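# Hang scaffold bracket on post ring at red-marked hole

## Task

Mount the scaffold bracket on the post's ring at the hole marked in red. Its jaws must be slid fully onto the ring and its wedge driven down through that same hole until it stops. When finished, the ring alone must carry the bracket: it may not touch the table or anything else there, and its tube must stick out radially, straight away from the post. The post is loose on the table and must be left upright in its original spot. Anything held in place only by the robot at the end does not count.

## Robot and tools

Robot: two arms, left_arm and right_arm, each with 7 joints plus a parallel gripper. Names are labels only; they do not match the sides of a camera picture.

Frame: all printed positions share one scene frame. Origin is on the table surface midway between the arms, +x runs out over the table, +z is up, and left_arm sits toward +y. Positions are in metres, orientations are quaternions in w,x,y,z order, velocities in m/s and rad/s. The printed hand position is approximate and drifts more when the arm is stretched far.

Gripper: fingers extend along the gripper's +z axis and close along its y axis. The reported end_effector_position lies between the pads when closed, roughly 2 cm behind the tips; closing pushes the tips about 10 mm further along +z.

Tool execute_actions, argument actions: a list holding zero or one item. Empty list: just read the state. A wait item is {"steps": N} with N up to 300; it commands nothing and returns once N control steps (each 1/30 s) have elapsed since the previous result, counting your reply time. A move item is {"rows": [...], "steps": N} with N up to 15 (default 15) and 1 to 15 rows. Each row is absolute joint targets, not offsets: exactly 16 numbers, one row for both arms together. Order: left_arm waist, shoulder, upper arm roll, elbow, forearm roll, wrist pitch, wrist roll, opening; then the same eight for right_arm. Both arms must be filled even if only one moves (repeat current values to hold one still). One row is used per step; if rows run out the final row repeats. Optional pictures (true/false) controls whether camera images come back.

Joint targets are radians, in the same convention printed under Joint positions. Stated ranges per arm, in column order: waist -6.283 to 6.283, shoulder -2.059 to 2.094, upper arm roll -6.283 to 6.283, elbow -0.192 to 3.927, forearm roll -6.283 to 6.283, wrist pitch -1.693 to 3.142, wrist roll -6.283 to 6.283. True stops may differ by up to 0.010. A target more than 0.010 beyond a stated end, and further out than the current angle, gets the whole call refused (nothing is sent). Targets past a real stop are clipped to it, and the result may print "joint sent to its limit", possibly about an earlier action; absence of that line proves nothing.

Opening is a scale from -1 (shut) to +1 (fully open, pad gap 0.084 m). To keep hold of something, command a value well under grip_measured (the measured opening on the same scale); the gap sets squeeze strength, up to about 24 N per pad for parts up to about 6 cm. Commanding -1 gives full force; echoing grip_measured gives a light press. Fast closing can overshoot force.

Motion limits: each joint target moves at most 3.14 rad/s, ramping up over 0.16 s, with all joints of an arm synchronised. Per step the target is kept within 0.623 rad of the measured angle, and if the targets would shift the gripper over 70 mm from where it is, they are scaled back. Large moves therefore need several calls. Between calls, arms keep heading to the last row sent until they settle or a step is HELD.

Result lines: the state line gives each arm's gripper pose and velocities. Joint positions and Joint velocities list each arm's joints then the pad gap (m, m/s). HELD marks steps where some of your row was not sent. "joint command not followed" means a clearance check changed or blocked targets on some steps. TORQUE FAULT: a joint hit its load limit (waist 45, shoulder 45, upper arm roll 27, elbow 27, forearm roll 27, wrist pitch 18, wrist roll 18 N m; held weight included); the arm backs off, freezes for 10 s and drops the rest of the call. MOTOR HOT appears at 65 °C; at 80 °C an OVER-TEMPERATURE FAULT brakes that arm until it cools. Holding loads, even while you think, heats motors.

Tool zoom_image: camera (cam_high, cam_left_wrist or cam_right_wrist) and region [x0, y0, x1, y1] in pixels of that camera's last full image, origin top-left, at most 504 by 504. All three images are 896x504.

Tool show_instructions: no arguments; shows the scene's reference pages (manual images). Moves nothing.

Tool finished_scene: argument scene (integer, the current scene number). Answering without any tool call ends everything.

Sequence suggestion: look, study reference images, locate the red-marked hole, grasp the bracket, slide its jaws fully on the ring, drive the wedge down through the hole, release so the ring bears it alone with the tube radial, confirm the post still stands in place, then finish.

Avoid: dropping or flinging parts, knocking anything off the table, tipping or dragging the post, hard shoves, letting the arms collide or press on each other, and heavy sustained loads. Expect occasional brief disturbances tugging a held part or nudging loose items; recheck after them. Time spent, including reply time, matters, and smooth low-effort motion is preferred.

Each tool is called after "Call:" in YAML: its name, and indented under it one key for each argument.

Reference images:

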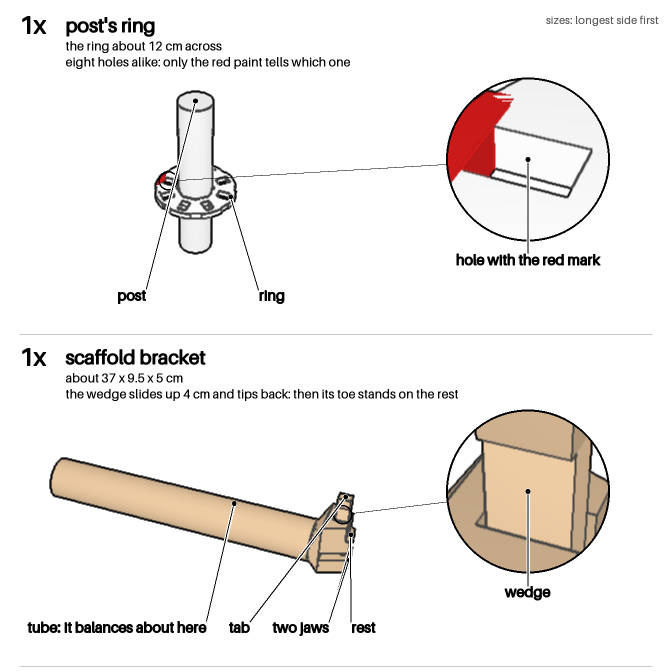

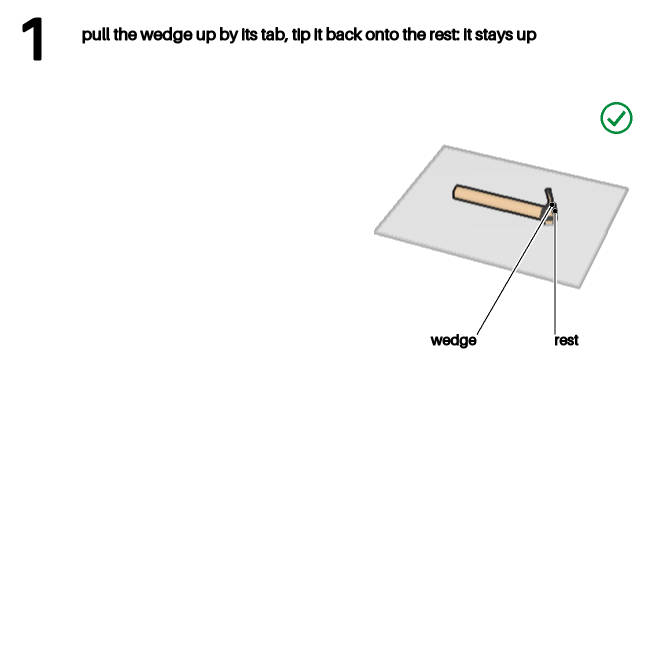

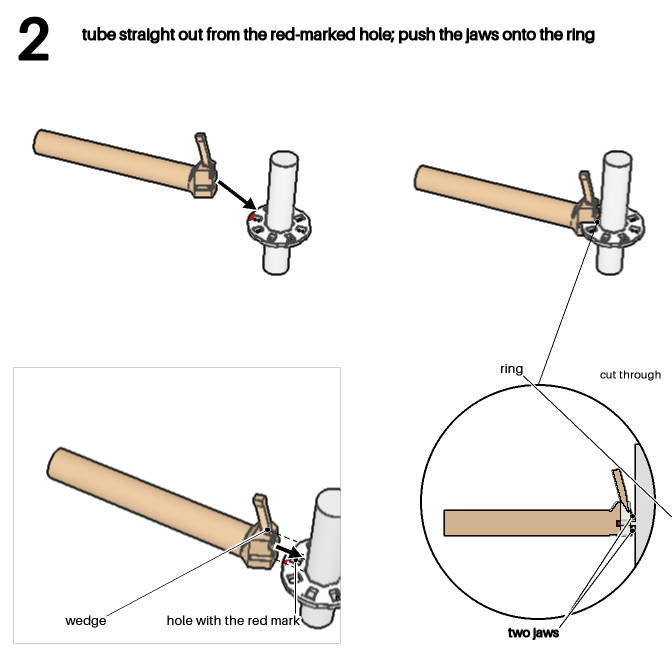

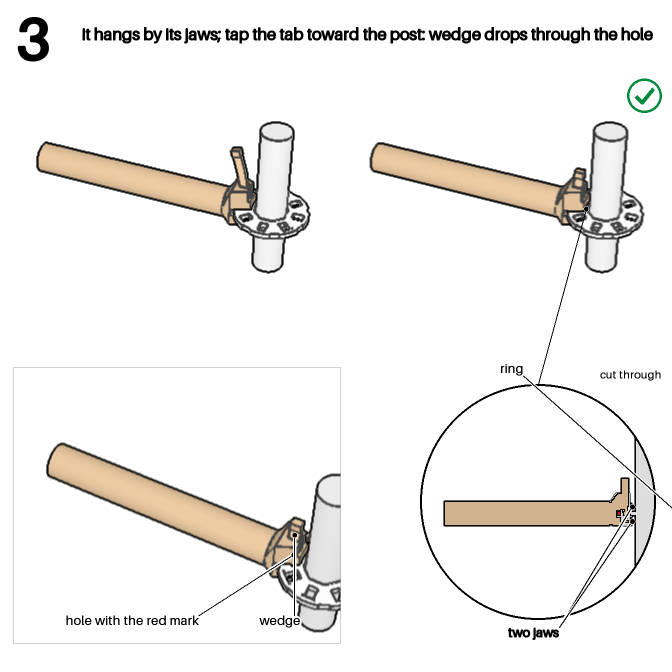

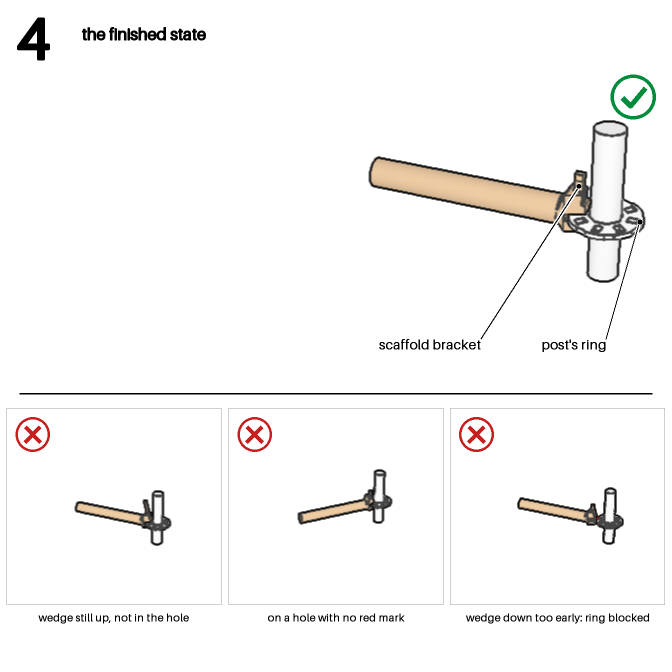

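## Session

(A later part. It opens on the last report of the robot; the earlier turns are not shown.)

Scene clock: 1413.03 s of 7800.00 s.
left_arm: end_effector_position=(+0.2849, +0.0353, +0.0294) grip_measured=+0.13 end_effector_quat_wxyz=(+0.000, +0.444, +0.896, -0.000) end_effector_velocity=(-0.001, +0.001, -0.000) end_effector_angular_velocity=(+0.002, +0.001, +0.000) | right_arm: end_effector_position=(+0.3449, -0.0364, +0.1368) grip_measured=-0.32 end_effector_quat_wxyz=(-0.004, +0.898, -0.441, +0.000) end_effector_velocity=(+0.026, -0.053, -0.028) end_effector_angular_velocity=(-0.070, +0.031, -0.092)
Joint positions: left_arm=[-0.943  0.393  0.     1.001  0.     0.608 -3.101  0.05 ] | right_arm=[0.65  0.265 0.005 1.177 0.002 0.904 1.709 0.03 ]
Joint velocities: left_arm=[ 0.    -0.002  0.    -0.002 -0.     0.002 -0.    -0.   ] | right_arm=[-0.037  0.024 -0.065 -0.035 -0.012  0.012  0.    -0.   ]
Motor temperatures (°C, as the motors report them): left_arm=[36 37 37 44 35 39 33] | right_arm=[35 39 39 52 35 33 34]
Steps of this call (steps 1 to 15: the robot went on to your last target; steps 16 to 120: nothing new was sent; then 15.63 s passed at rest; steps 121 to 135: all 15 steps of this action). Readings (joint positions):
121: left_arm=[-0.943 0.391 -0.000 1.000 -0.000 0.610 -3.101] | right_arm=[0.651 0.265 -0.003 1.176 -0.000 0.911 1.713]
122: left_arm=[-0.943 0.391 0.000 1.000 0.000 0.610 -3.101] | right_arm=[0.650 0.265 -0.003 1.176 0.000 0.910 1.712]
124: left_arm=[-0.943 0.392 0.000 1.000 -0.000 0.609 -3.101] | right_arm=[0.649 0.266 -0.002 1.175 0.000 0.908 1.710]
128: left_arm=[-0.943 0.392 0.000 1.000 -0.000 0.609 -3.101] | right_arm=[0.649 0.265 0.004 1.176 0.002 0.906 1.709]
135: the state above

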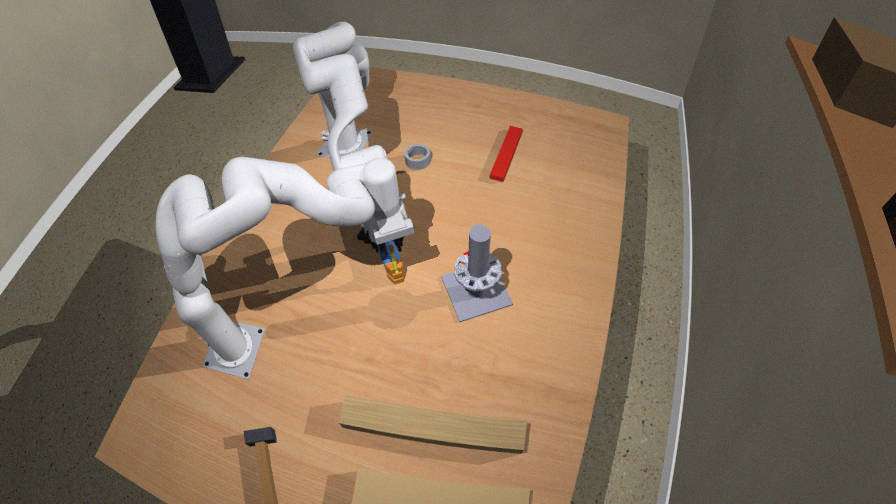

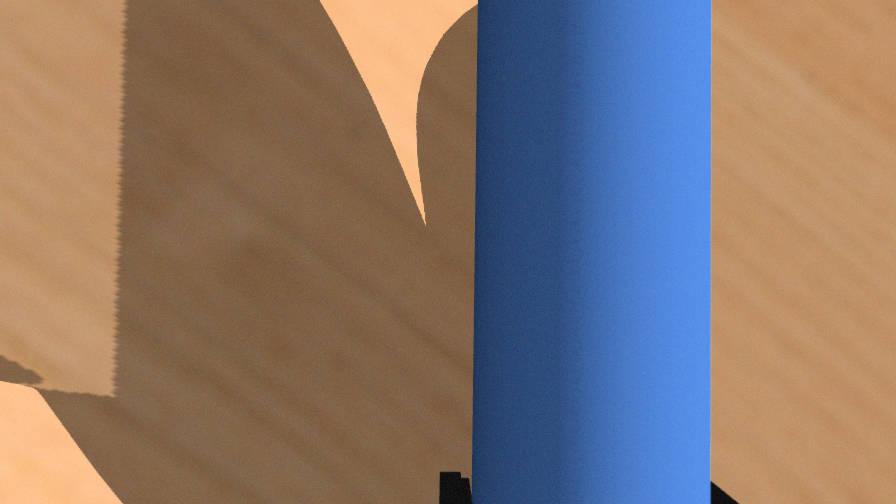

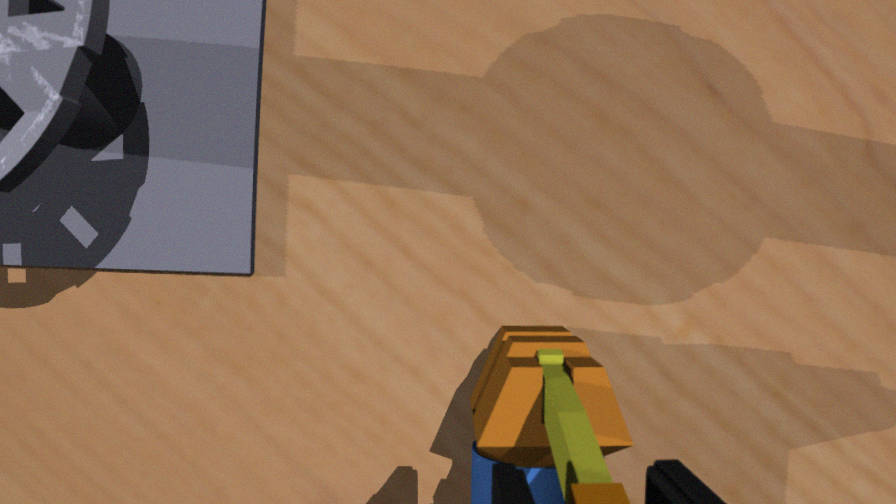

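Call:
execute_actions:
  actions:
    - {"rows": [ [-0.9433,0.3908,0,1.0006,0,0.6097,-3.1009,-1,0.647,0.259,0,1.183,0,0.924,1.709,-0.3], [-0.9433,0.3908,0,1.0006,0,0.6097,-3.1009,-1,0.647,0.246,0,1.198,0,0.952,1.709,-0.3], [-0.9433,0.3908,0,1.0006,0,0.6097,-3.1009,-1,0.647,0.232,0,1.215,0,0.983,1.709,-0.3], [-0.9433,0.3908,0,1.0006,0,0.6097,-3.1009,-1,0.647,0.218,0,1.233,0,1.015,1.709,-0.3], [-0.9433,0.3908,0,1.0006,0,0.6097,-3.1009,-1,0.647,0.204,0,1.250,0,1.046,1.709,-0.3], [-0.9433,0.3908,0,1.0006,0,0.6097,-3.1009,-1,0.647,0.1893,0,1.2683,0,1.0791,1.709,-0.3]], "steps": 10}
  pictures: false

Call:
execute_actions:
  actions:
    - {"rows": [ [-0.9433,0.3908,0,1.0006,0,0.6097,-3.1009,-1,0.1,-0.2,0,1.0,0,1.2,3.1416,-0.3]], "steps": 15}
  pictures: false

Call:
execute_actions:
  actions:
    - {"steps": 15}

Call:
zoom_image:
  camera: "cam_high"
  region: [340, 190, 460, 300]

Scene clock: 1453.27 s of 7800.00 s.
left_arm: end_effector_position=(+0.2845, +0.0353, +0.0300) grip_measured=+0.13 end_effector_quat_wxyz=(+0.000, +0.444, +0.896, -0.000) end_effector_velocity=(-0.000, -0.000, +0.000) end_effector_angular_velocity=(-0.000, -0.000, -0.001) | right_arm: end_effector_position=(+0.3488, -0.0391, +0.1960) grip_measured=-0.32 end_effector_quat_wxyz=(-0.006, +0.896, -0.444, +0.002) end_effector_velocity=(+0.001, +0.001, +0.128) end_effector_angular_velocity=(+0.034, -0.033, -0.000)
Joint positions: left_arm=[-0.943  0.391  0.     1.001  0.     0.61  -3.101  0.05 ] | right_arm=[ 0.647  0.195 -0.     1.261  0.     1.054  1.709  0.03 ]
Joint velocities: left_arm=[ 0.    -0.    -0.001  0.     0.    -0.     0.001 -0.   ] | right_arm=[ 0.001 -0.15  -0.001  0.171  0.001  0.273 -0.    -0.   ]
Motor temperatures (°C, as the motors report them): left_arm=[36 38 37 46 35 39 33] | right_arm=[35 38 38 48 35 33 34]
Steps of this call (steps 1 to 15: the robot went on to your last target; steps 16 to 90: nothing new was sent; then 36.90 s passed at rest; steps 91 to 100: all 10 steps of this action). Readings (joint positions):
91: left_arm=[-0.943 0.391 0.000 1.001 0.000 0.610 -3.101] | right_arm=[0.647 0.267 0.000 1.174 0.000 0.906 1.709]
92: left_arm=[-0.943 0.391 0.000 1.001 0.000 0.610 -3.101] | right_arm=[0.647 0.266 0.000 1.175 0.000 0.910 1.709]
94: left_arm=[-0.943 0.391 0.000 1.001 0.000 0.610 -3.101] | right_arm=[0.647 0.257 0.000 1.186 -0.000 0.935 1.709]
98: left_arm=[-0.943 0.391 0.000 1.001 0.000 0.610 -3.101] | right_arm=[0.647 0.212 -0.000 1.241 -0.000 1.027 1.709]
100: the state above

Scene clock: 1453.77 s of 7800.00 s.
left_arm: end_effector_position=(+0.2845, +0.0353, +0.0300) grip_measured=+0.13 end_effector_quat_wxyz=(+0.000, +0.444, +0.896, -0.000) end_effector_velocity=(-0.000, +0.000, -0.000) end_effector_angular_velocity=(+0.000, +0.001, -0.001) | right_arm: end_effector_position=(+0.3918, -0.2048, +0.2400) grip_measured=-0.32 end_effector_quat_wxyz=(+0.000, -0.647, +0.763, -0.000) end_effector_velocity=(+0.023, -0.372, +0.085) end_effector_angular_velocity=(+0.002, +0.000, -2.436)
Joint positions: left_arm=[-0.943  0.391 -0.     1.001 -0.     0.61  -3.101  0.05 ] | right_arm=[ 0.323 -0.039 -0.001  1.108 -0.     1.146  2.2    0.03 ]
Joint velocities: left_arm=[ 0.    -0.    -0.001 -0.001 -0.    -0.     0.001 -0.   ] | right_arm=[-0.747 -0.54   0.003 -0.359  0.001  0.18   1.692  0.   ]
Motor temperatures (°C, as the motors report them): left_arm=[36 38 37 46 35 39 33] | right_arm=[35 38 38 48 35 33 34]
Steps of this call (steps 1 to 15: all 15 steps of this action). Readings (joint positions):
1: left_arm=[-0.943 0.391 0.000 1.001 0.000 0.610 -3.101] | right_arm=[0.647 0.191 -0.000 1.265 0.000 1.062 1.709]
2: left_arm=[-0.943 0.391 0.000 1.001 0.000 0.610 -3.101] | right_arm=[0.644 0.188 0.001 1.264 0.000 1.068 1.714]
4: left_arm=[-0.943 0.391 0.000 1.001 0.000 0.610 -3.101] | right_arm=[0.613 0.167 0.008 1.244 0.000 1.078 1.755]
8: left_arm=[-0.943 0.391 0.000 1.001 0.000 0.610 -3.101] | right_arm=[0.503 0.091 -0.002 1.194 -0.000 1.102 1.885]
15: the state above

Scene clock: 1454.27 s of 7800.00 s.
left_arm: end_effector_position=(+0.2845, +0.0353, +0.0300) grip_measured=+0.13 end_effector_quat_wxyz=(+0.000, +0.444, +0.896, -0.000) end_effector_velocity=(-0.000, -0.001, +0.000) end_effector_angular_velocity=(-0.001, -0.000, -0.002) | right_arm: end_effector_position=(+0.3838, -0.3090, +0.2607) grip_measured=-0.32 end_effector_quat_wxyz=(-0.000, -0.135, +0.991, -0.000) end_effector_velocity=(-0.006, -0.010, -0.000) end_effector_angular_velocity=(-0.003, +0.007, -0.284)
Joint positions: left_arm=[-0.943  0.391 -0.     1.001 -0.     0.61  -3.101  0.05 ] | right_arm=[ 0.104 -0.197  0.001  1.002  0.     1.199  3.118  0.03 ]
Joint velocities: left_arm=[-0.001 -0.    -0.     0.001 -0.    -0.     0.001 -0.   ] | right_arm=[-0.03  -0.021  0.01  -0.02   0.001  0.009  0.263 -0.   ]
Motor temperatures (°C, as the motors report them): left_arm=[36 38 37 46 35 39 33] | right_arm=[35 38 38 48 35 33 34]
Steps of this call (steps 1 to 15: the robot went on to your last target). Readings (joint positions):
1: left_arm=[-0.943 0.391 -0.000 1.001 -0.000 0.610 -3.101] | right_arm=[0.299 -0.057 -0.001 1.096 -0.000 1.152 2.259]
2: left_arm=[-0.943 0.391 -0.000 1.001 -0.000 0.610 -3.101] | right_arm=[0.274 -0.074 -0.001 1.084 -0.000 1.158 2.323]
4: left_arm=[-0.943 0.391 -0.000 1.001 -0.000 0.610 -3.101] | right_arm=[0.227 -0.109 -0.001 1.061 -0.000 1.169 2.470]
8: left_arm=[-0.943 0.391 -0.000 1.001 -0.000 0.610 -3.101] | right_arm=[0.147 -0.166 -0.002 1.023 -0.000 1.189 2.832]
15: the state above

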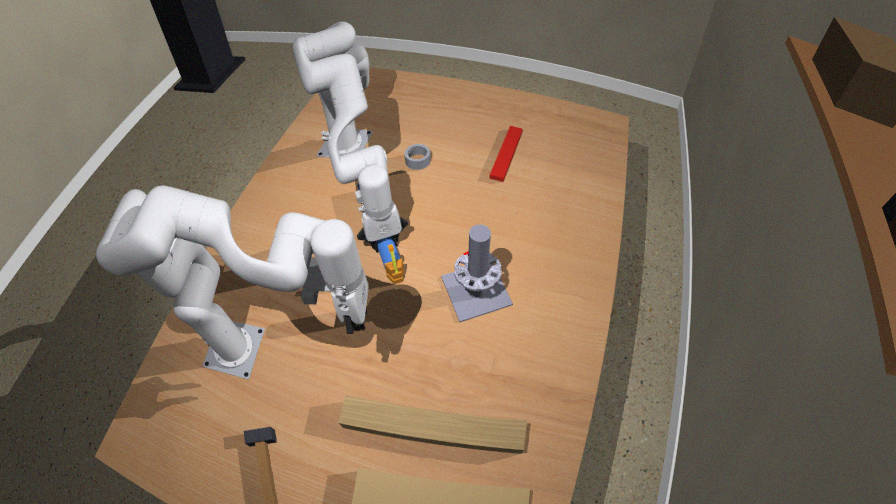

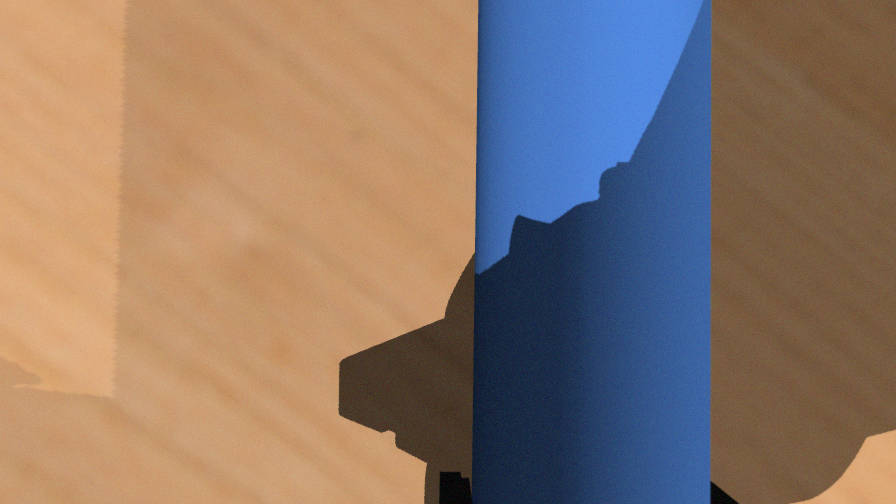

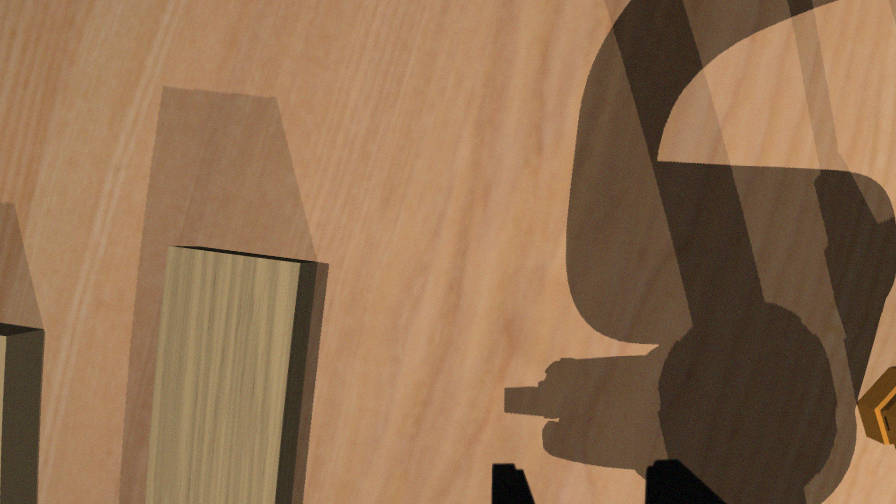

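Region (340, 190, 460, 300) of cam_high's 896x504 image, scaled by 4.200, with more detail than that image has; it fills the top 462 rows of this view, and the rest is white.

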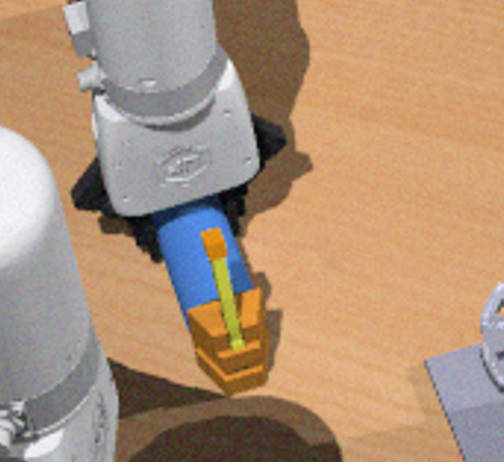

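Call:
execute_actions:
  actions:
    - {"rows": [ [-0.9433,0.3908,0,1.0006,0,0.6097,-3.1009,0.0,0.1,-0.2,0,1.0,0,-0.371,3.1416,-0.3], [-0.9433,0.3908,0,1.0006,0,0.6097,-3.1009,0.12,0.1,-0.2,0,1.0,0,-0.371,3.1416,-0.3], [-0.9433,0.3908,0,1.0006,0,0.6097,-3.1009,0.16,0.1,-0.2,0,1.0,0,-0.371,3.1416,-0.3], [-0.9433,0.3908,0,1.0006,0,0.6097,-3.1009,0.19,0.1,-0.2,0,1.0,0,-0.371,3.1416,-0.3], [-0.9433,0.3908,0,1.0006,0,0.6097,-3.1009,0.22,0.1,-0.2,0,1.0,0,-0.371,3.1416,-0.3], [-0.9433,0.3908,0,1.0006,0,0.6097,-3.1009,0.25,0.1,-0.2,0,1.0,0,-0.371,3.1416,-0.3]], "steps": 15}
  pictures: false

Call:
execute_actions:
  actions:
    - {"rows": [ [-0.9433,0.3908,0,1.0006,0,0.6097,-3.1009,0.25,0.1,-0.2,0,1.0,0,-0.371,3.1416,-0.3], [-0.9433,0.3908,0,1.0006,0,0.6097,-3.1009,0.25,0.1,-0.2,0,1.0,0,-0.371,3.1416,-0.3], [-0.9433,0.3908,0,1.0006,0,0.6097,-3.1009,0.25,0.1,-0.2,0,1.0,0,-0.371,3.1416,-0.3], [-0.9433,0.3908,0,1.0006,0,0.6097,-3.1009,0.25,0.1,-0.2,0,1.0,0,-0.371,3.1416,-0.3], [-0.9433,0.3908,0,1.0006,0,0.6097,-3.1009,0.22,0.1,-0.2,0,1.0,0,-0.371,3.1416,-0.3], [-0.9433,0.3908,0,1.0006,0,0.6097,-3.1009,0.19,0.1,-0.2,0,1.0,0,-0.371,3.1416,-0.3], [-0.9433,0.3908,0,1.0006,0,0.6097,-3.1009,0.16,0.1,-0.2,0,1.0,0,-0.371,3.1416,-0.3], [-0.9433,0.3908,0,1.0006,0,0.6097,-3.1009,0.13,0.1,-0.2,0,1.0,0,-0.371,3.1416,-0.3], [-0.9433,0.3908,0,1.0006,0,0.6097,-3.1009,0.10,0.1,-0.2,0,1.0,0,-0.371,3.1416,-0.3], [-0.9433,0.3908,0,1.0006,0,0.6097,-3.1009,0.05,0.1,-0.2,0,1.0,0,-0.371,3.1416,-0.3], [-0.9433,0.3908,0,1.0006,0,0.6097,-3.1009,-0.1,0.1,-0.2,0,1.0,0,-0.371,3.1416,-0.3], [-0.9433,0.3908,0,1.0006,0,0.6097,-3.1009,-0.4,0.1,-0.2,0,1.0,0,-0.371,3.1416,-0.3], [-0.9433,0.3908,0,1.0006,0,0.6097,-3.1009,-1,0.1,-0.2,0,1.0,0,-0.371,3.1416,-0.3]], "steps": 15}
  pictures: false

Scene clock: 1483.40 s of 7800.00 s.
left_arm: end_effector_position=(+0.2848, +0.0349, +0.0306) grip_measured=+0.24 end_effector_quat_wxyz=(+0.001, +0.444, +0.896, -0.000) end_effector_velocity=(-0.001, +0.002, -0.003) end_effector_angular_velocity=(+0.005, +0.005, +0.000) | right_arm: end_effector_position=(+0.5196, -0.2779, +0.3632) grip_measured=-0.32 end_effector_quat_wxyz=(+0.327, -0.114, +0.937, +0.040) end_effector_velocity=(+0.253, +0.062, +0.376) end_effector_angular_velocity=(+0.416, -1.689, +0.000)
Joint positions: left_arm=[-0.943  0.39   0.     1.001  0.     0.609 -3.101  0.054] | right_arm=[ 0.1   -0.2   -0.     1.     0.     0.529  3.142  0.03 ]
Joint velocities: left_arm=[ 0.     0.004 -0.001 -0.002 -0.     0.001 -0.    -0.   ] | right_arm=[ 0.    -0.001  0.     0.    -0.001 -1.739 -0.     0.   ]
Motor temperatures (°C, as the motors report them): left_arm=[36 38 37 46 35 39 33] | right_arm=[35 38 38 49 35 33 34]
Steps of this call (steps 1 to 30: the robot went on to your last target; steps 31 to 90: nothing new was sent; then 25.63 s passed at rest; steps 91 to 105: all 15 steps of this action). Readings (joint positions):
91: left_arm=[-0.943 0.391 0.000 1.001 0.000 0.610 -3.101] | right_arm=[0.100 -0.200 0.000 1.000 -0.000 1.200 3.142]
92: left_arm=[-0.943 0.391 -0.000 1.001 -0.000 0.610 -3.101] | right_arm=[0.100 -0.200 0.000 1.000 -0.000 1.195 3.142]
94: left_arm=[-0.943 0.390 -0.000 1.002 -0.000 0.609 -3.101] | right_arm=[0.100 -0.200 0.000 0.999 -0.000 1.152 3.142]
98: left_arm=[-0.943 0.387 0.000 1.006 0.000 0.608 -3.101] | right_arm=[0.100 -0.200 -0.000 1.000 0.000 0.937 3.142]
105: the state above

Scene clock: 1483.90 s of 7800.00 s.
left_arm: end_effector_position=(+0.2844, +0.0351, +0.0302) grip_measured=+0.13 end_effector_quat_wxyz=(+0.000, +0.444, +0.896, -0.000) end_effector_velocity=(+0.000, -0.000, +0.000) end_effector_angular_velocity=(-0.001, -0.000, +0.000) | right_arm: end_effector_position=(+0.5582, -0.2683, +0.5729) grip_measured=-0.32 end_effector_quat_wxyz=(+0.679, -0.088, +0.724, +0.083) end_effector_velocity=(-0.049, -0.010, +0.215) end_effector_angular_velocity=(+0.191, -0.791, +0.003)
Joint positions: left_arm=[-0.943  0.39  -0.     1.001 -0.     0.61  -3.101  0.05 ] | right_arm=[ 0.1   -0.201  0.     1.001  0.    -0.304  3.142  0.03 ]
Joint velocities: left_arm=[-0.     0.     0.     0.001 -0.    -0.     0.     0.   ] | right_arm=[ 0.002 -0.01   0.     0.009 -0.002 -0.795 -0.003  0.   ]
Motor temperatures (°C, as the motors report them): left_arm=[36 38 37 46 35 39 33] | right_arm=[35 38 38 49 35 33 34]
Steps of this call (steps 1 to 15: all 15 steps of this action). Readings (joint positions):
1: left_arm=[-0.943 0.390 0.000 1.001 0.000 0.610 -3.101] | right_arm=[0.100 -0.200 -0.000 1.000 0.000 0.471 3.142]
2: left_arm=[-0.943 0.390 0.000 1.001 0.000 0.610 -3.101] | right_arm=[0.100 -0.200 -0.000 1.000 0.000 0.412 3.142]
4: left_arm=[-0.943 0.390 0.000 1.001 0.000 0.610 -3.101] | right_arm=[0.100 -0.200 -0.000 1.000 0.000 0.296 3.142]
8: left_arm=[-0.943 0.391 -0.000 1.001 -0.000 0.610 -3.101] | right_arm=[0.100 -0.200 -0.000 1.000 0.000 0.062 3.142]
15: the state above

Call:
execute_actions:
  actions:
    - {"rows": [ [-0.9433,0.3903,0,1.0007,0,0.6103,-3.1009,-1,0.1,-0.178,0,0.994,0,-0.399,3.1416,-0.3], [-0.9433,0.3890,0,1.0010,0,0.6119,-3.1009,-1,0.1,-0.156,0,0.988,0,-0.427,3.1416,-0.3], [-0.9433,0.3869,0,1.0015,0,0.6145,-3.1009,-1,0.1,-0.134,0,0.982,0,-0.455,3.1416,-0.3], [-0.9433,0.3840,0,1.0022,0,0.6181,-3.1009,-1,0.1,-0.112,0,0.976,0,-0.484,3.1416,-0.3], [-0.9433,0.3804,0,1.0030,0,0.6225,-3.1009,-1,0.1,-0.090,0,0.970,0,-0.512,3.1416,-0.3], [-0.9433,0.3762,0,1.0039,0,0.6276,-3.1009,-1,0.1,-0.067,0,0.964,0,-0.540,3.1416,-0.3], [-0.9433,0.3714,0,1.0050,0,0.6335,-3.1009,-1,0.1,-0.045,0,0.957,0,-0.568,3.1416,-0.3], [-0.9433,0.3662,0,1.0062,0,0.6400,-3.1009,-1,0.1,-0.023,0,0.951,0,-0.596,3.1416,-0.3], [-0.9433,0.3605,0,1.0075,0,0.6470,-3.1009,-1,0.1,-0.001,0,0.945,0,-0.624,3.1416,-0.3], [-0.9433,0.3544,0,1.0089,0,0.6544,-3.1009,-1,0.1,0.021,0,0.939,0,-0.653,3.1416,-0.3], [-0.9433,0.3480,0,1.0103,0,0.6623,-3.1009,-1,0.1,0.043,0,0.933,0,-0.681,3.1416,-0.3], [-0.9433,0.3414,0,1.0118,0,0.6704,-3.1009,-1,0.1,0.065,0,0.927,0,-0.709,3.1416,-0.3], [-0.9433,0.3346,0,1.0134,0,0.6788,-3.1009,-1,0.1,0.087,0,0.921,0,-0.737,3.1416,-0.3], [-0.9433,0.3276,0,1.0150,0,0.6873,-3.1009,-1,0.1,0.109,0,0.915,0,-0.765,3.1416,-0.3], [-0.9433,0.3206,0,1.0166,0,0.6960,-3.1009,-1,0.1,0.131,0,0.909,0,-0.793,3.1416,-0.3]], "steps": 15}
  pictures: false

Call:
execute_actions:
  actions:
    - {"rows": [ [-0.9433,0.3136,0,1.0181,0,0.7046,-3.1009,-1,0.1,0.153,0,0.903,0,-0.822,3.1416,-0.3], [-0.9433,0.3066,0,1.0197,0,0.7131,-3.1009,-1,0.1,0.176,0,0.897,0,-0.850,3.1416,-0.3], [-0.9433,0.2998,0,1.0213,0,0.7215,-3.1009,-1,0.1,0.198,0,0.891,0,-0.878,3.1416,-0.3], [-0.9433,0.2932,0,1.0228,0,0.7296,-3.1009,-1,0.1,0.220,0,0.885,0,-0.906,3.1416,-0.3], [-0.9433,0.2868,0,1.0242,0,0.7375,-3.1009,-1,0.1,0.242,0,0.878,0,-0.934,3.1416,-0.3], [-0.9433,0.2807,0,1.0256,0,0.7449,-3.1009,-1,0.1,0.264,0,0.872,0,-0.962,3.1416,-0.3], [-0.9433,0.2750,0,1.0269,0,0.7519,-3.1009,-1,0.1,0.286,0,0.866,0,-0.991,3.1416,-0.3], [-0.9433,0.2698,0,1.0281,0,0.7584,-3.1009,-1,0.1,0.308,0,0.860,0,-1.019,3.1416,-0.3], [-0.9433,0.2650,0,1.0292,0,0.7643,-3.1009,-1,0.1,0.330,0,0.854,0,-1.047,3.1416,-0.3], [-0.9433,0.2608,0,1.0301,0,0.7694,-3.1009,-1,0.1,0.352,0,0.848,0,-1.075,3.1416,-0.3], [-0.9433,0.2572,0,1.0309,0,0.7738,-3.1009,-1,0.1,0.374,0,0.842,0,-1.103,3.1416,-0.3], [-0.9433,0.2543,0,1.0316,0,0.7774,-3.1009,-1,0.1,0.396,0,0.836,0,-1.131,3.1416,-0.3], [-0.9433,0.2522,0,1.0321,0,0.7800,-3.1009,-1,0.1,0.419,0,0.830,0,-1.159,3.1416,-0.3], [-0.9433,0.2509,0,1.0324,0,0.7816,-3.1009,-1,0.1,0.441,0,0.824,0,-1.188,3.1416,-0.3], [-0.9433,0.2504,0,1.0325,0,0.7822,-3.1009,-1,0.1,0.463,0,0.818,0,-1.216,3.1416,-0.3]], "steps": 15}

Scene clock: 1529.80 s of 7800.00 s.
left_arm: end_effector_position=(+0.2850, +0.0349, +0.0526) grip_measured=+0.13 end_effector_quat_wxyz=(-0.001, +0.444, +0.896, +0.000) end_effector_velocity=(+0.012, -0.021, +0.115) end_effector_angular_velocity=(-0.046, -0.036, -0.008) | right_arm: end_effector_position=(+0.5931, -0.2597, +0.4741) grip_measured=-0.32 end_effector_quat_wxyz=(+0.701, -0.085, +0.702, +0.085) end_effector_velocity=(+0.055, +0.014, -0.300) end_effector_angular_velocity=(+0.001, -0.009, +0.001)
Joint positions: left_arm=[-0.943  0.343  0.     1.011  0.     0.67  -3.101  0.05 ] | right_arm=[ 0.1    0.051  0.     0.931 -0.    -0.689  3.142  0.03 ]
Joint velocities: left_arm=[-0.002 -0.215 -0.005  0.074  0.     0.231 -0.     0.   ] | right_arm=[ 0.001  0.65  -0.001 -0.175 -0.001 -0.835 -0.    -0.   ]
Motor temperatures (°C, as the motors report them): left_arm=[36 37 37 43 35 38 33] | right_arm=[35 37 38 49 35 33 34]
Steps of this call (steps 1 to 30: the robot went on to your last target; steps 31 to 90: nothing new was sent; then 42.40 s passed at rest; steps 91 to 105: all 15 steps of this action). Readings (joint positions):
91: left_arm=[-0.943 0.391 -0.000 1.001 -0.000 0.610 -3.101] | right_arm=[0.100 -0.200 -0.000 1.000 -0.000 -0.371 3.142]
92: left_arm=[-0.943 0.391 -0.000 1.001 -0.000 0.610 -3.101] | right_arm=[0.100 -0.198 -0.000 1.000 -0.000 -0.376 3.142]
94: left_arm=[-0.943 0.390 -0.000 1.001 0.000 0.611 -3.101] | right_arm=[0.100 -0.178 -0.000 0.996 0.000 -0.405 3.142]
98: left_arm=[-0.943 0.384 0.002 0.998 0.000 0.625 -3.101] | right_arm=[0.100 -0.100 0.000 0.972 -0.000 -0.497 3.142]
105: the state above

Scene clock: 1530.30 s of 7800.00 s.
left_arm: end_effector_position=(+0.2847, +0.0350, +0.0951) grip_measured=+0.13 end_effector_quat_wxyz=(+0.000, +0.444, +0.896, -0.000) end_effector_velocity=(-0.001, +0.001, +0.037) end_effector_angular_velocity=(-0.004, -0.003, +0.000) | right_arm: end_effector_position=(+0.5914, -0.2601, +0.3229) grip_measured=-0.32 end_effector_quat_wxyz=(+0.702, -0.085, +0.702, +0.085) end_effector_velocity=(-0.060, -0.015, -0.294) end_effector_angular_velocity=(-0.001, +0.005, -0.000)
Joint positions: left_arm=[-0.943  0.257 -0.     1.031 -0.     0.774 -3.101  0.05 ] | right_arm=[ 0.1    0.381 -0.     0.84   0.    -1.111  3.142  0.03 ]
Joint velocities: left_arm=[ 0.    -0.075 -0.     0.019  0.     0.089 -0.     0.   ] | right_arm=[-0.001  0.666  0.    -0.18  -0.    -0.84  -0.     0.   ]
Motor temperatures (°C, as the motors report them): left_arm=[36 37 37 44 35 38 33] | right_arm=[35 37 38 49 35 33 34]
Steps of this call (steps 1 to 15: all 15 steps of this action). Readings (joint positions):
1: left_arm=[-0.943 0.336 0.000 1.013 0.000 0.678 -3.101] | right_arm=[0.100 0.073 0.000 0.925 -0.000 -0.717 3.142]
2: left_arm=[-0.943 0.329 -0.000 1.015 0.000 0.686 -3.101] | right_arm=[0.100 0.094 0.000 0.919 -0.000 -0.745 3.142]
4: left_arm=[-0.943 0.315 0.000 1.018 0.000 0.703 -3.101] | right_arm=[0.100 0.138 0.000 0.907 -0.000 -0.802 3.142]
8: left_arm=[-0.943 0.289 0.000 1.023 0.000 0.735 -3.101] | right_arm=[0.100 0.227 0.000 0.883 -0.000 -0.914 3.142]
15: the state above

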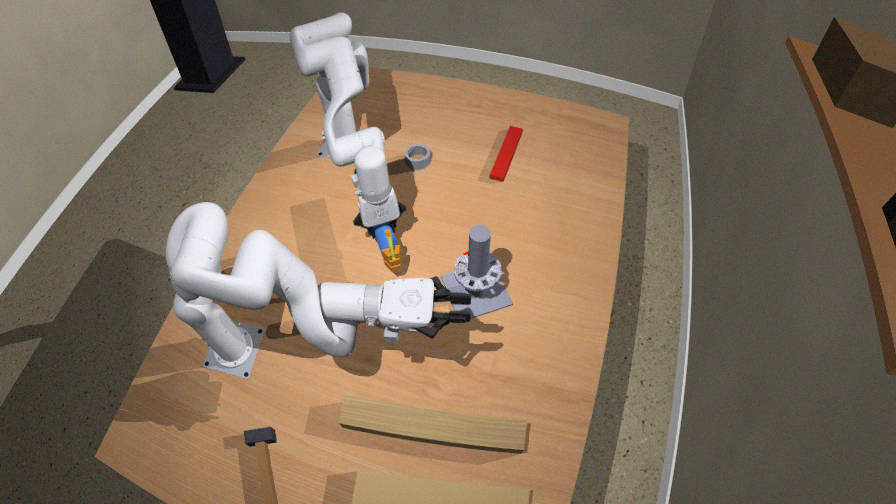

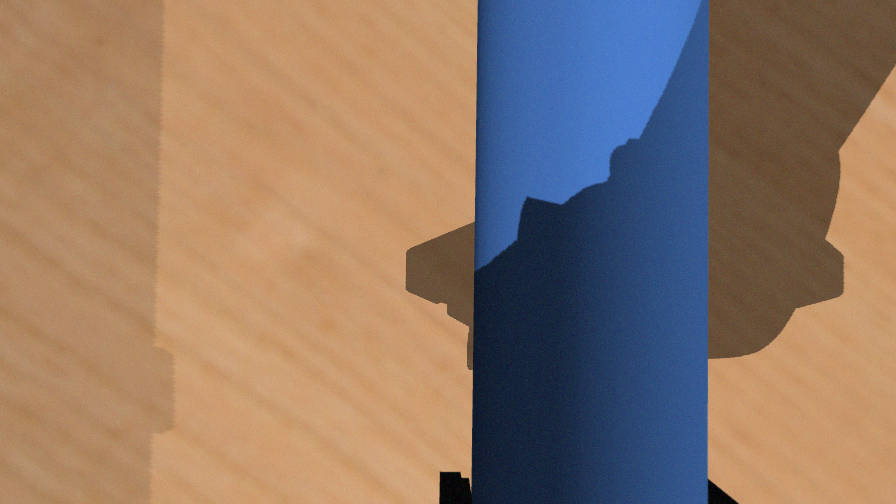

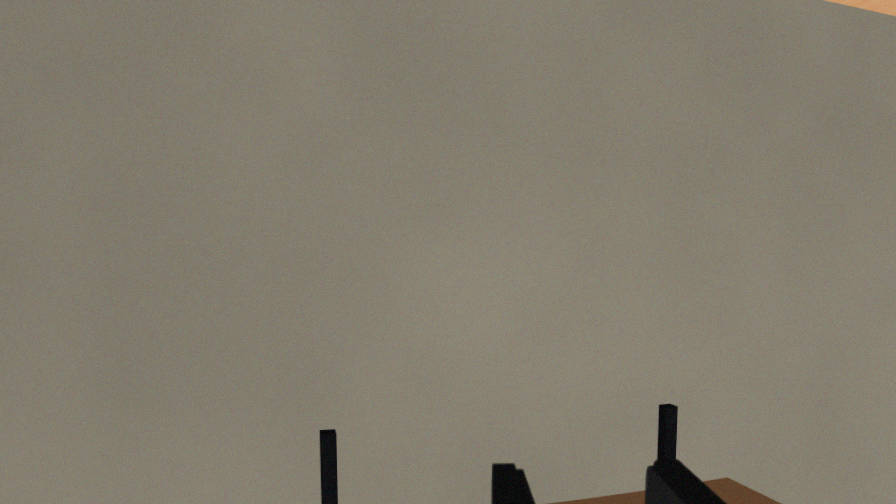

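Call:
execute_actions:
  actions:
    - {"rows": [ [-0.9421,0.2509,0,1.0332,0,0.7824,-3.0997,-1,0.1,0.794,0,0.7266,0,-1.638,3.1416,-0.3], [-0.9388,0.2522,0,1.0351,0,0.7830,-3.0964,-1,0.1,0.794,0,0.7266,0,-1.638,3.1416,-0.3], [-0.9335,0.2543,0,1.0382,0,0.7840,-3.0911,-1,0.1,0.794,0,0.7266,0,-1.638,3.1416,-0.3], [-0.9263,0.2571,0,1.0424,0,0.7854,-3.0839,-1,0.1,0.794,0,0.7266,0,-1.638,3.1416,-0.3], [-0.9173,0.2607,0,1.0476,0,0.7870,-3.0749,-1,0.1,0.794,0,0.7266,0,-1.638,3.1416,-0.3], [-0.9068,0.2648,0,1.0537,0,0.7889,-3.0644,-1,0.1,0.794,0,0.7266,0,-1.638,3.1416,-0.3], [-0.8949,0.2695,0,1.0606,0,0.7911,-3.0525,-1,0.1,0.794,0,0.7266,0,-1.638,3.1416,-0.3], [-0.8818,0.2747,0,1.0682,0,0.7936,-3.0394,-1,0.1,0.794,0,0.7266,0,-1.638,3.1416,-0.3], [-0.8675,0.2803,0,1.0765,0,0.7962,-3.0251,-1,0.1,0.794,0,0.7266,0,-1.638,3.1416,-0.3], [-0.8523,0.2863,0,1.0853,0,0.7990,-3.0099,-1,0.1,0.794,0,0.7266,0,-1.638,3.1416,-0.3], [-0.8364,0.2926,0,1.0945,0,0.8020,-2.9940,-1,0.1,0.794,0,0.7266,0,-1.638,3.1416,-0.3], [-0.8198,0.2992,0,1.1041,0,0.8050,-2.9774,-1,0.1,0.794,0,0.7266,0,-1.638,3.1416,-0.3], [-0.8028,0.3059,0,1.1140,0,0.8082,-2.9604,-1,0.1,0.794,0,0.7266,0,-1.638,3.1416,-0.3], [-0.7854,0.3127,0,1.1241,0,0.8114,-2.9430,-1,0.1,0.794,0,0.7266,0,-1.638,3.1416,-0.3], [-0.7679,0.3197,0,1.1343,0,0.8147,-2.9255,-1,0.1,0.794,0,0.7266,0,-1.638,3.1416,-0.3]], "steps": 15}
  pictures: false

Call:
execute_actions:
  actions:
    - {"rows": [ [-0.7504,0.3266,0,1.1444,0,0.8179,-2.9080,-1,0.1,0.794,0,0.7266,0,-1.638,3.1416,-0.3], [-0.7330,0.3334,0,1.1545,0,0.8211,-2.8906,-1,0.1,0.794,0,0.7266,0,-1.638,3.1416,-0.3], [-0.7160,0.3401,0,1.1644,0,0.8243,-2.8736,-1,0.1,0.794,0,0.7266,0,-1.638,3.1416,-0.3], [-0.6994,0.3467,0,1.1740,0,0.8273,-2.8570,-1,0.1,0.794,0,0.7266,0,-1.638,3.1416,-0.3], [-0.6835,0.3530,0,1.1832,0,0.8303,-2.8411,-1,0.1,0.794,0,0.7266,0,-1.638,3.1416,-0.3], [-0.6683,0.3590,0,1.1920,0,0.8331,-2.8259,-1,0.1,0.794,0,0.7266,0,-1.638,3.1416,-0.3], [-0.6540,0.3646,0,1.2003,0,0.8357,-2.8116,-1,0.1,0.794,0,0.7266,0,-1.638,3.1416,-0.3], [-0.6409,0.3698,0,1.2079,0,0.8382,-2.7985,-1,0.1,0.794,0,0.7266,0,-1.638,3.1416,-0.3], [-0.6290,0.3745,0,1.2148,0,0.8404,-2.7866,-1,0.1,0.794,0,0.7266,0,-1.638,3.1416,-0.3], [-0.6185,0.3786,0,1.2209,0,0.8423,-2.7761,-1,0.1,0.794,0,0.7266,0,-1.638,3.1416,-0.3], [-0.6095,0.3822,0,1.2261,0,0.8439,-2.7671,-1,0.568,0.794,0,0.7266,0,-1.638,3.1416,-0.3], [-0.6023,0.3850,0,1.2303,0,0.8453,-2.7599,-1,0.568,0.794,0,0.7266,0,-1.638,3.1416,-0.3], [-0.5970,0.3871,0,1.2334,0,0.8463,-2.7546,-1,0.568,0.794,0,0.7266,0,-1.638,3.1416,-0.3], [-0.5937,0.3884,0,1.2353,0,0.8469,-2.7513,-1,0.568,0.794,0,0.7266,0,-1.638,3.1416,-0.3], [-0.5925,0.3889,0,1.2360,0,0.8471,-2.7501,-1,0.568,0.794,0,0.7266,0,-1.638,3.1416,-0.3]], "steps": 15}
  pictures: false

Call:
execute_actions:
  actions:
    - {"steps": 28}

Scene clock: 1576.77 s of 7800.00 s.
left_arm: end_effector_position=(+0.3401, +0.0644, +0.0985) grip_measured=+0.13 end_effector_quat_wxyz=(+0.000, +0.444, +0.896, +0.000) end_effector_velocity=(+0.218, +0.134, +0.000) end_effector_angular_velocity=(+0.002, +0.001, +0.007) | right_arm: end_effector_position=(+0.5178, -0.2782, +0.1661) grip_measured=-0.32 end_effector_quat_wxyz=(+0.700, -0.086, +0.704, +0.085) end_effector_velocity=(-0.029, -0.008, -0.008) end_effector_angular_velocity=(+0.026, -0.109, -0.001)
Joint positions: left_arm=[-0.824  0.297  0.001  1.102  0.     0.804 -2.982  0.05 ] | right_arm=[ 0.1    0.782  0.     0.729 -0.    -1.618  3.142  0.03 ]
Joint velocities: left_arm=[0.48  0.189 0.002 0.276 0.    0.088 0.475 0.   ] | right_arm=[-0.     0.119 -0.001 -0.002  0.    -0.233 -0.    -0.   ]
Motor temperatures (°C, as the motors report them): left_arm=[36 38 37 47 35 39 33] | right_arm=[35 38 38 46 35 33 34]
Steps of this call (steps 1 to 30: the robot went on to your last target; steps 31 to 90: nothing new was sent; then 42.97 s passed at rest; steps 91 to 105: all 15 steps of this action). Readings (joint positions):
91: left_arm=[-0.943 0.250 -0.000 1.033 -0.000 0.782 -3.101] | right_arm=[0.100 0.463 -0.000 0.818 0.000 -1.216 3.142]
92: left_arm=[-0.943 0.251 -0.000 1.033 -0.000 0.782 -3.100] | right_arm=[0.100 0.465 -0.000 0.818 0.000 -1.221 3.142]
94: left_arm=[-0.940 0.252 -0.001 1.035 -0.000 0.783 -3.097] | right_arm=[0.100 0.494 -0.000 0.812 0.000 -1.265 3.142]
98: left_arm=[-0.916 0.262 -0.002 1.049 -0.000 0.788 -3.072] | right_arm=[0.100 0.626 0.000 0.772 -0.000 -1.422 3.142]
105: the state above

Scene clock: 1577.27 s of 7800.00 s.
left_arm: end_effector_position=(+0.4321, +0.1379, +0.0980) grip_measured=+0.13 end_effector_quat_wxyz=(-0.000, +0.443, +0.897, +0.000) end_effector_velocity=(+0.076, +0.078, -0.001) end_effector_angular_velocity=(+0.001, +0.000, +0.004) | right_arm: end_effector_position=(+0.5051, -0.2439, +0.1646) grip_measured=-0.32 end_effector_quat_wxyz=(+0.699, -0.110, +0.698, +0.107) end_effector_velocity=(-0.171, +0.545, +0.003) end_effector_angular_velocity=(+0.065, +0.012, +1.031)
Joint positions: left_arm=[-0.608  0.382  0.002  1.226  0.     0.844 -2.767  0.05 ] | right_arm=[ 0.17   0.793 -0.005  0.727  0.001 -1.638  3.142  0.03 ]
Joint velocities: left_arm=[ 0.193  0.075  0.002  0.11  -0.     0.035  0.192  0.   ] | right_arm=[ 0.955 -0.001  0.091  0.008 -0.013  0.    -0.    -0.   ]
Motor temperatures (°C, as the motors report them): left_arm=[36 38 37 47 35 39 33] | right_arm=[35 38 38 46 35 33 34]
Steps of this call (steps 1 to 15: all 15 steps of this action). Readings (joint positions):
1: left_arm=[-0.808 0.304 0.001 1.111 0.000 0.807 -2.966] | right_arm=[0.100 0.785 0.000 0.729 -0.000 -1.624 3.142]
2: left_arm=[-0.791 0.310 0.001 1.121 0.000 0.810 -2.949] | right_arm=[0.100 0.787 -0.000 0.729 -0.000 -1.629 3.142]
4: left_arm=[-0.757 0.324 0.001 1.140 0.000 0.816 -2.915] | right_arm=[0.100 0.789 -0.000 0.729 0.000 -1.634 3.142]
8: left_arm=[-0.691 0.350 0.001 1.179 0.000 0.829 -2.849] | right_arm=[0.100 0.792 -0.000 0.728 0.000 -1.637 3.142]
15: the state above

Scene clock: 1578.20 s of 7800.00 s.
left_arm: end_effector_position=(+0.4378, +0.1431, +0.0980) grip_measured=+0.13 end_effector_quat_wxyz=(+0.000, +0.444, +0.896, +0.000) end_effector_velocity=(-0.001, -0.001, -0.001) end_effector_angular_velocity=(+0.001, +0.001, -0.002) | right_arm: end_effector_position=(+0.3978, -0.0521, +0.1640) grip_measured=-0.32 end_effector_quat_wxyz=(+0.663, -0.246, +0.663, +0.245) end_effector_velocity=(-0.002, +0.003, -0.000) end_effector_angular_velocity=(+0.001, +0.002, +0.006)
Joint positions: left_arm=[-0.593  0.389  0.     1.236  0.     0.847 -2.75   0.05 ] | right_arm=[ 0.567  0.794 -0.     0.727  0.    -1.638  3.142  0.03 ]
Joint velocities: left_arm=[-0.001 -0.    -0.001 -0.001  0.001  0.    -0.    -0.   ] | right_arm=[0.005 0.    0.002 0.    0.    0.    0.001 0.   ]
Motor temperatures (°C, as the motors report them): left_arm=[36 38 37 47 35 39 33] | right_arm=[35 38 38 46 35 33 34]
Steps of this call (steps 1 to 28: the robot went on to your last target). Readings (joint positions):
1: left_arm=[-0.603 0.385 0.002 1.229 0.000 0.845 -2.762] | right_arm=[0.202 0.793 -0.002 0.727 0.000 -1.638 3.142]
2: left_arm=[-0.599 0.386 0.002 1.231 0.000 0.846 -2.758] | right_arm=[0.232 0.793 0.000 0.727 -0.000 -1.638 3.142]
4: left_arm=[-0.596 0.388 0.000 1.234 0.000 0.847 -2.754] | right_arm=[0.290 0.793 0.000 0.727 -0.000 -1.638 3.142]
8: left_arm=[-0.595 0.388 -0.002 1.235 -0.000 0.847 -2.751] | right_arm=[0.407 0.794 0.001 0.727 -0.000 -1.638 3.142]
28: the state above

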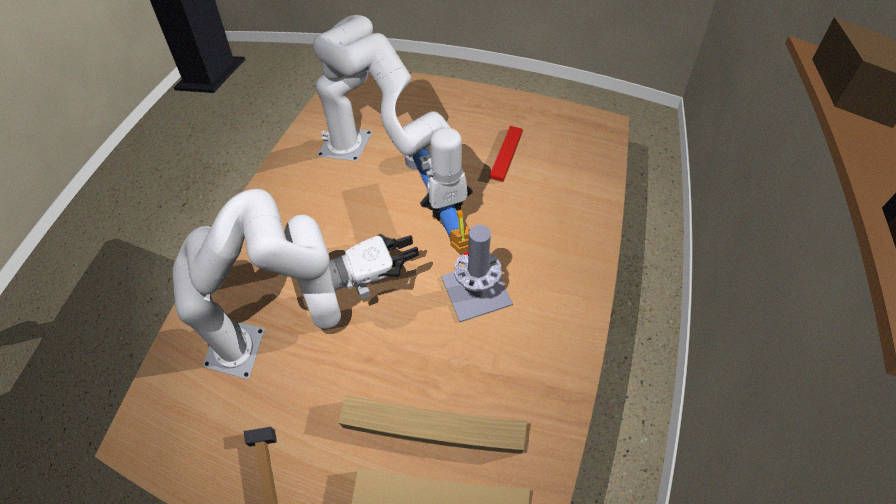

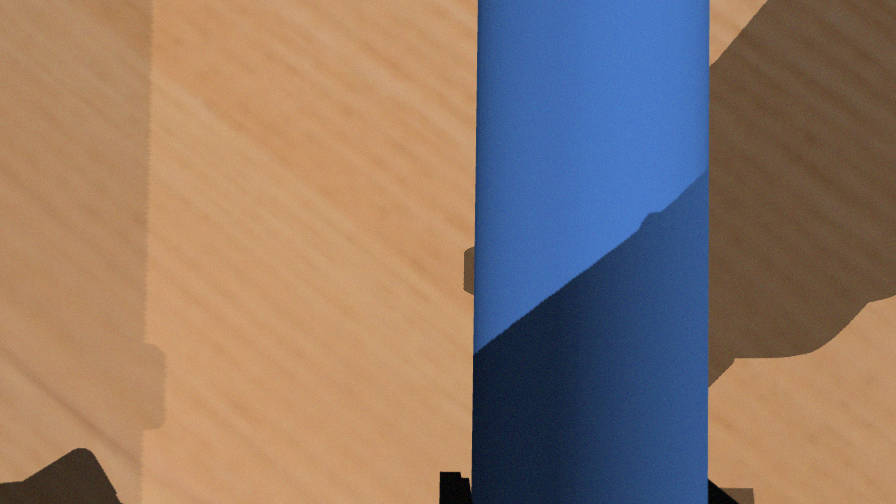

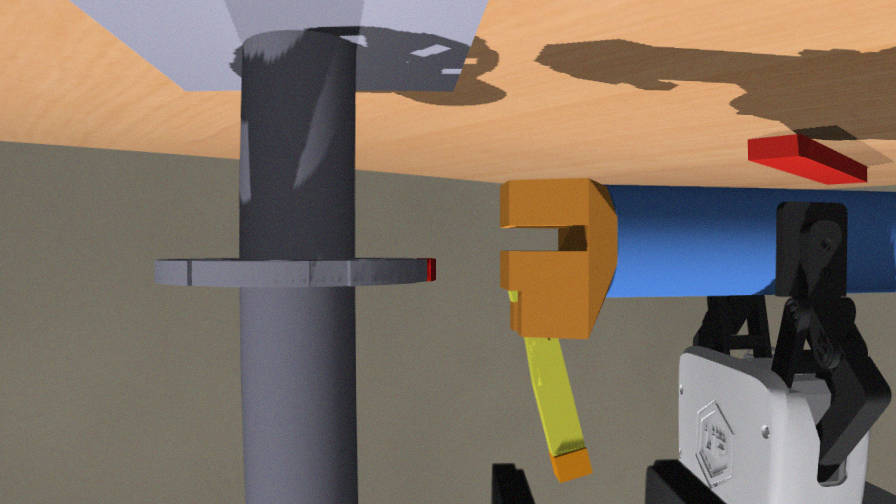

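Call:
zoom_image:
  camera: "cam_right_wrist"
  region: [400, 170, 640, 350]

Region (400, 170, 640, 350) of cam_right_wrist's 896x504 image, scaled by 2.100, with more detail than that image has; it fills the top 378 rows of this view, and the rest is white.

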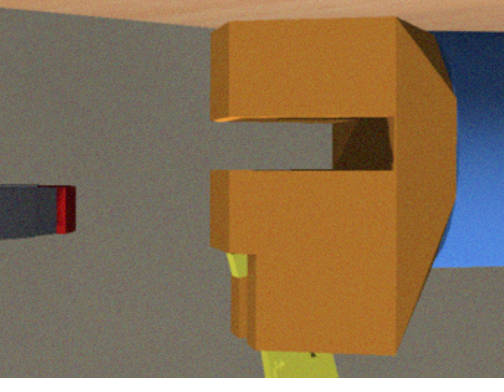

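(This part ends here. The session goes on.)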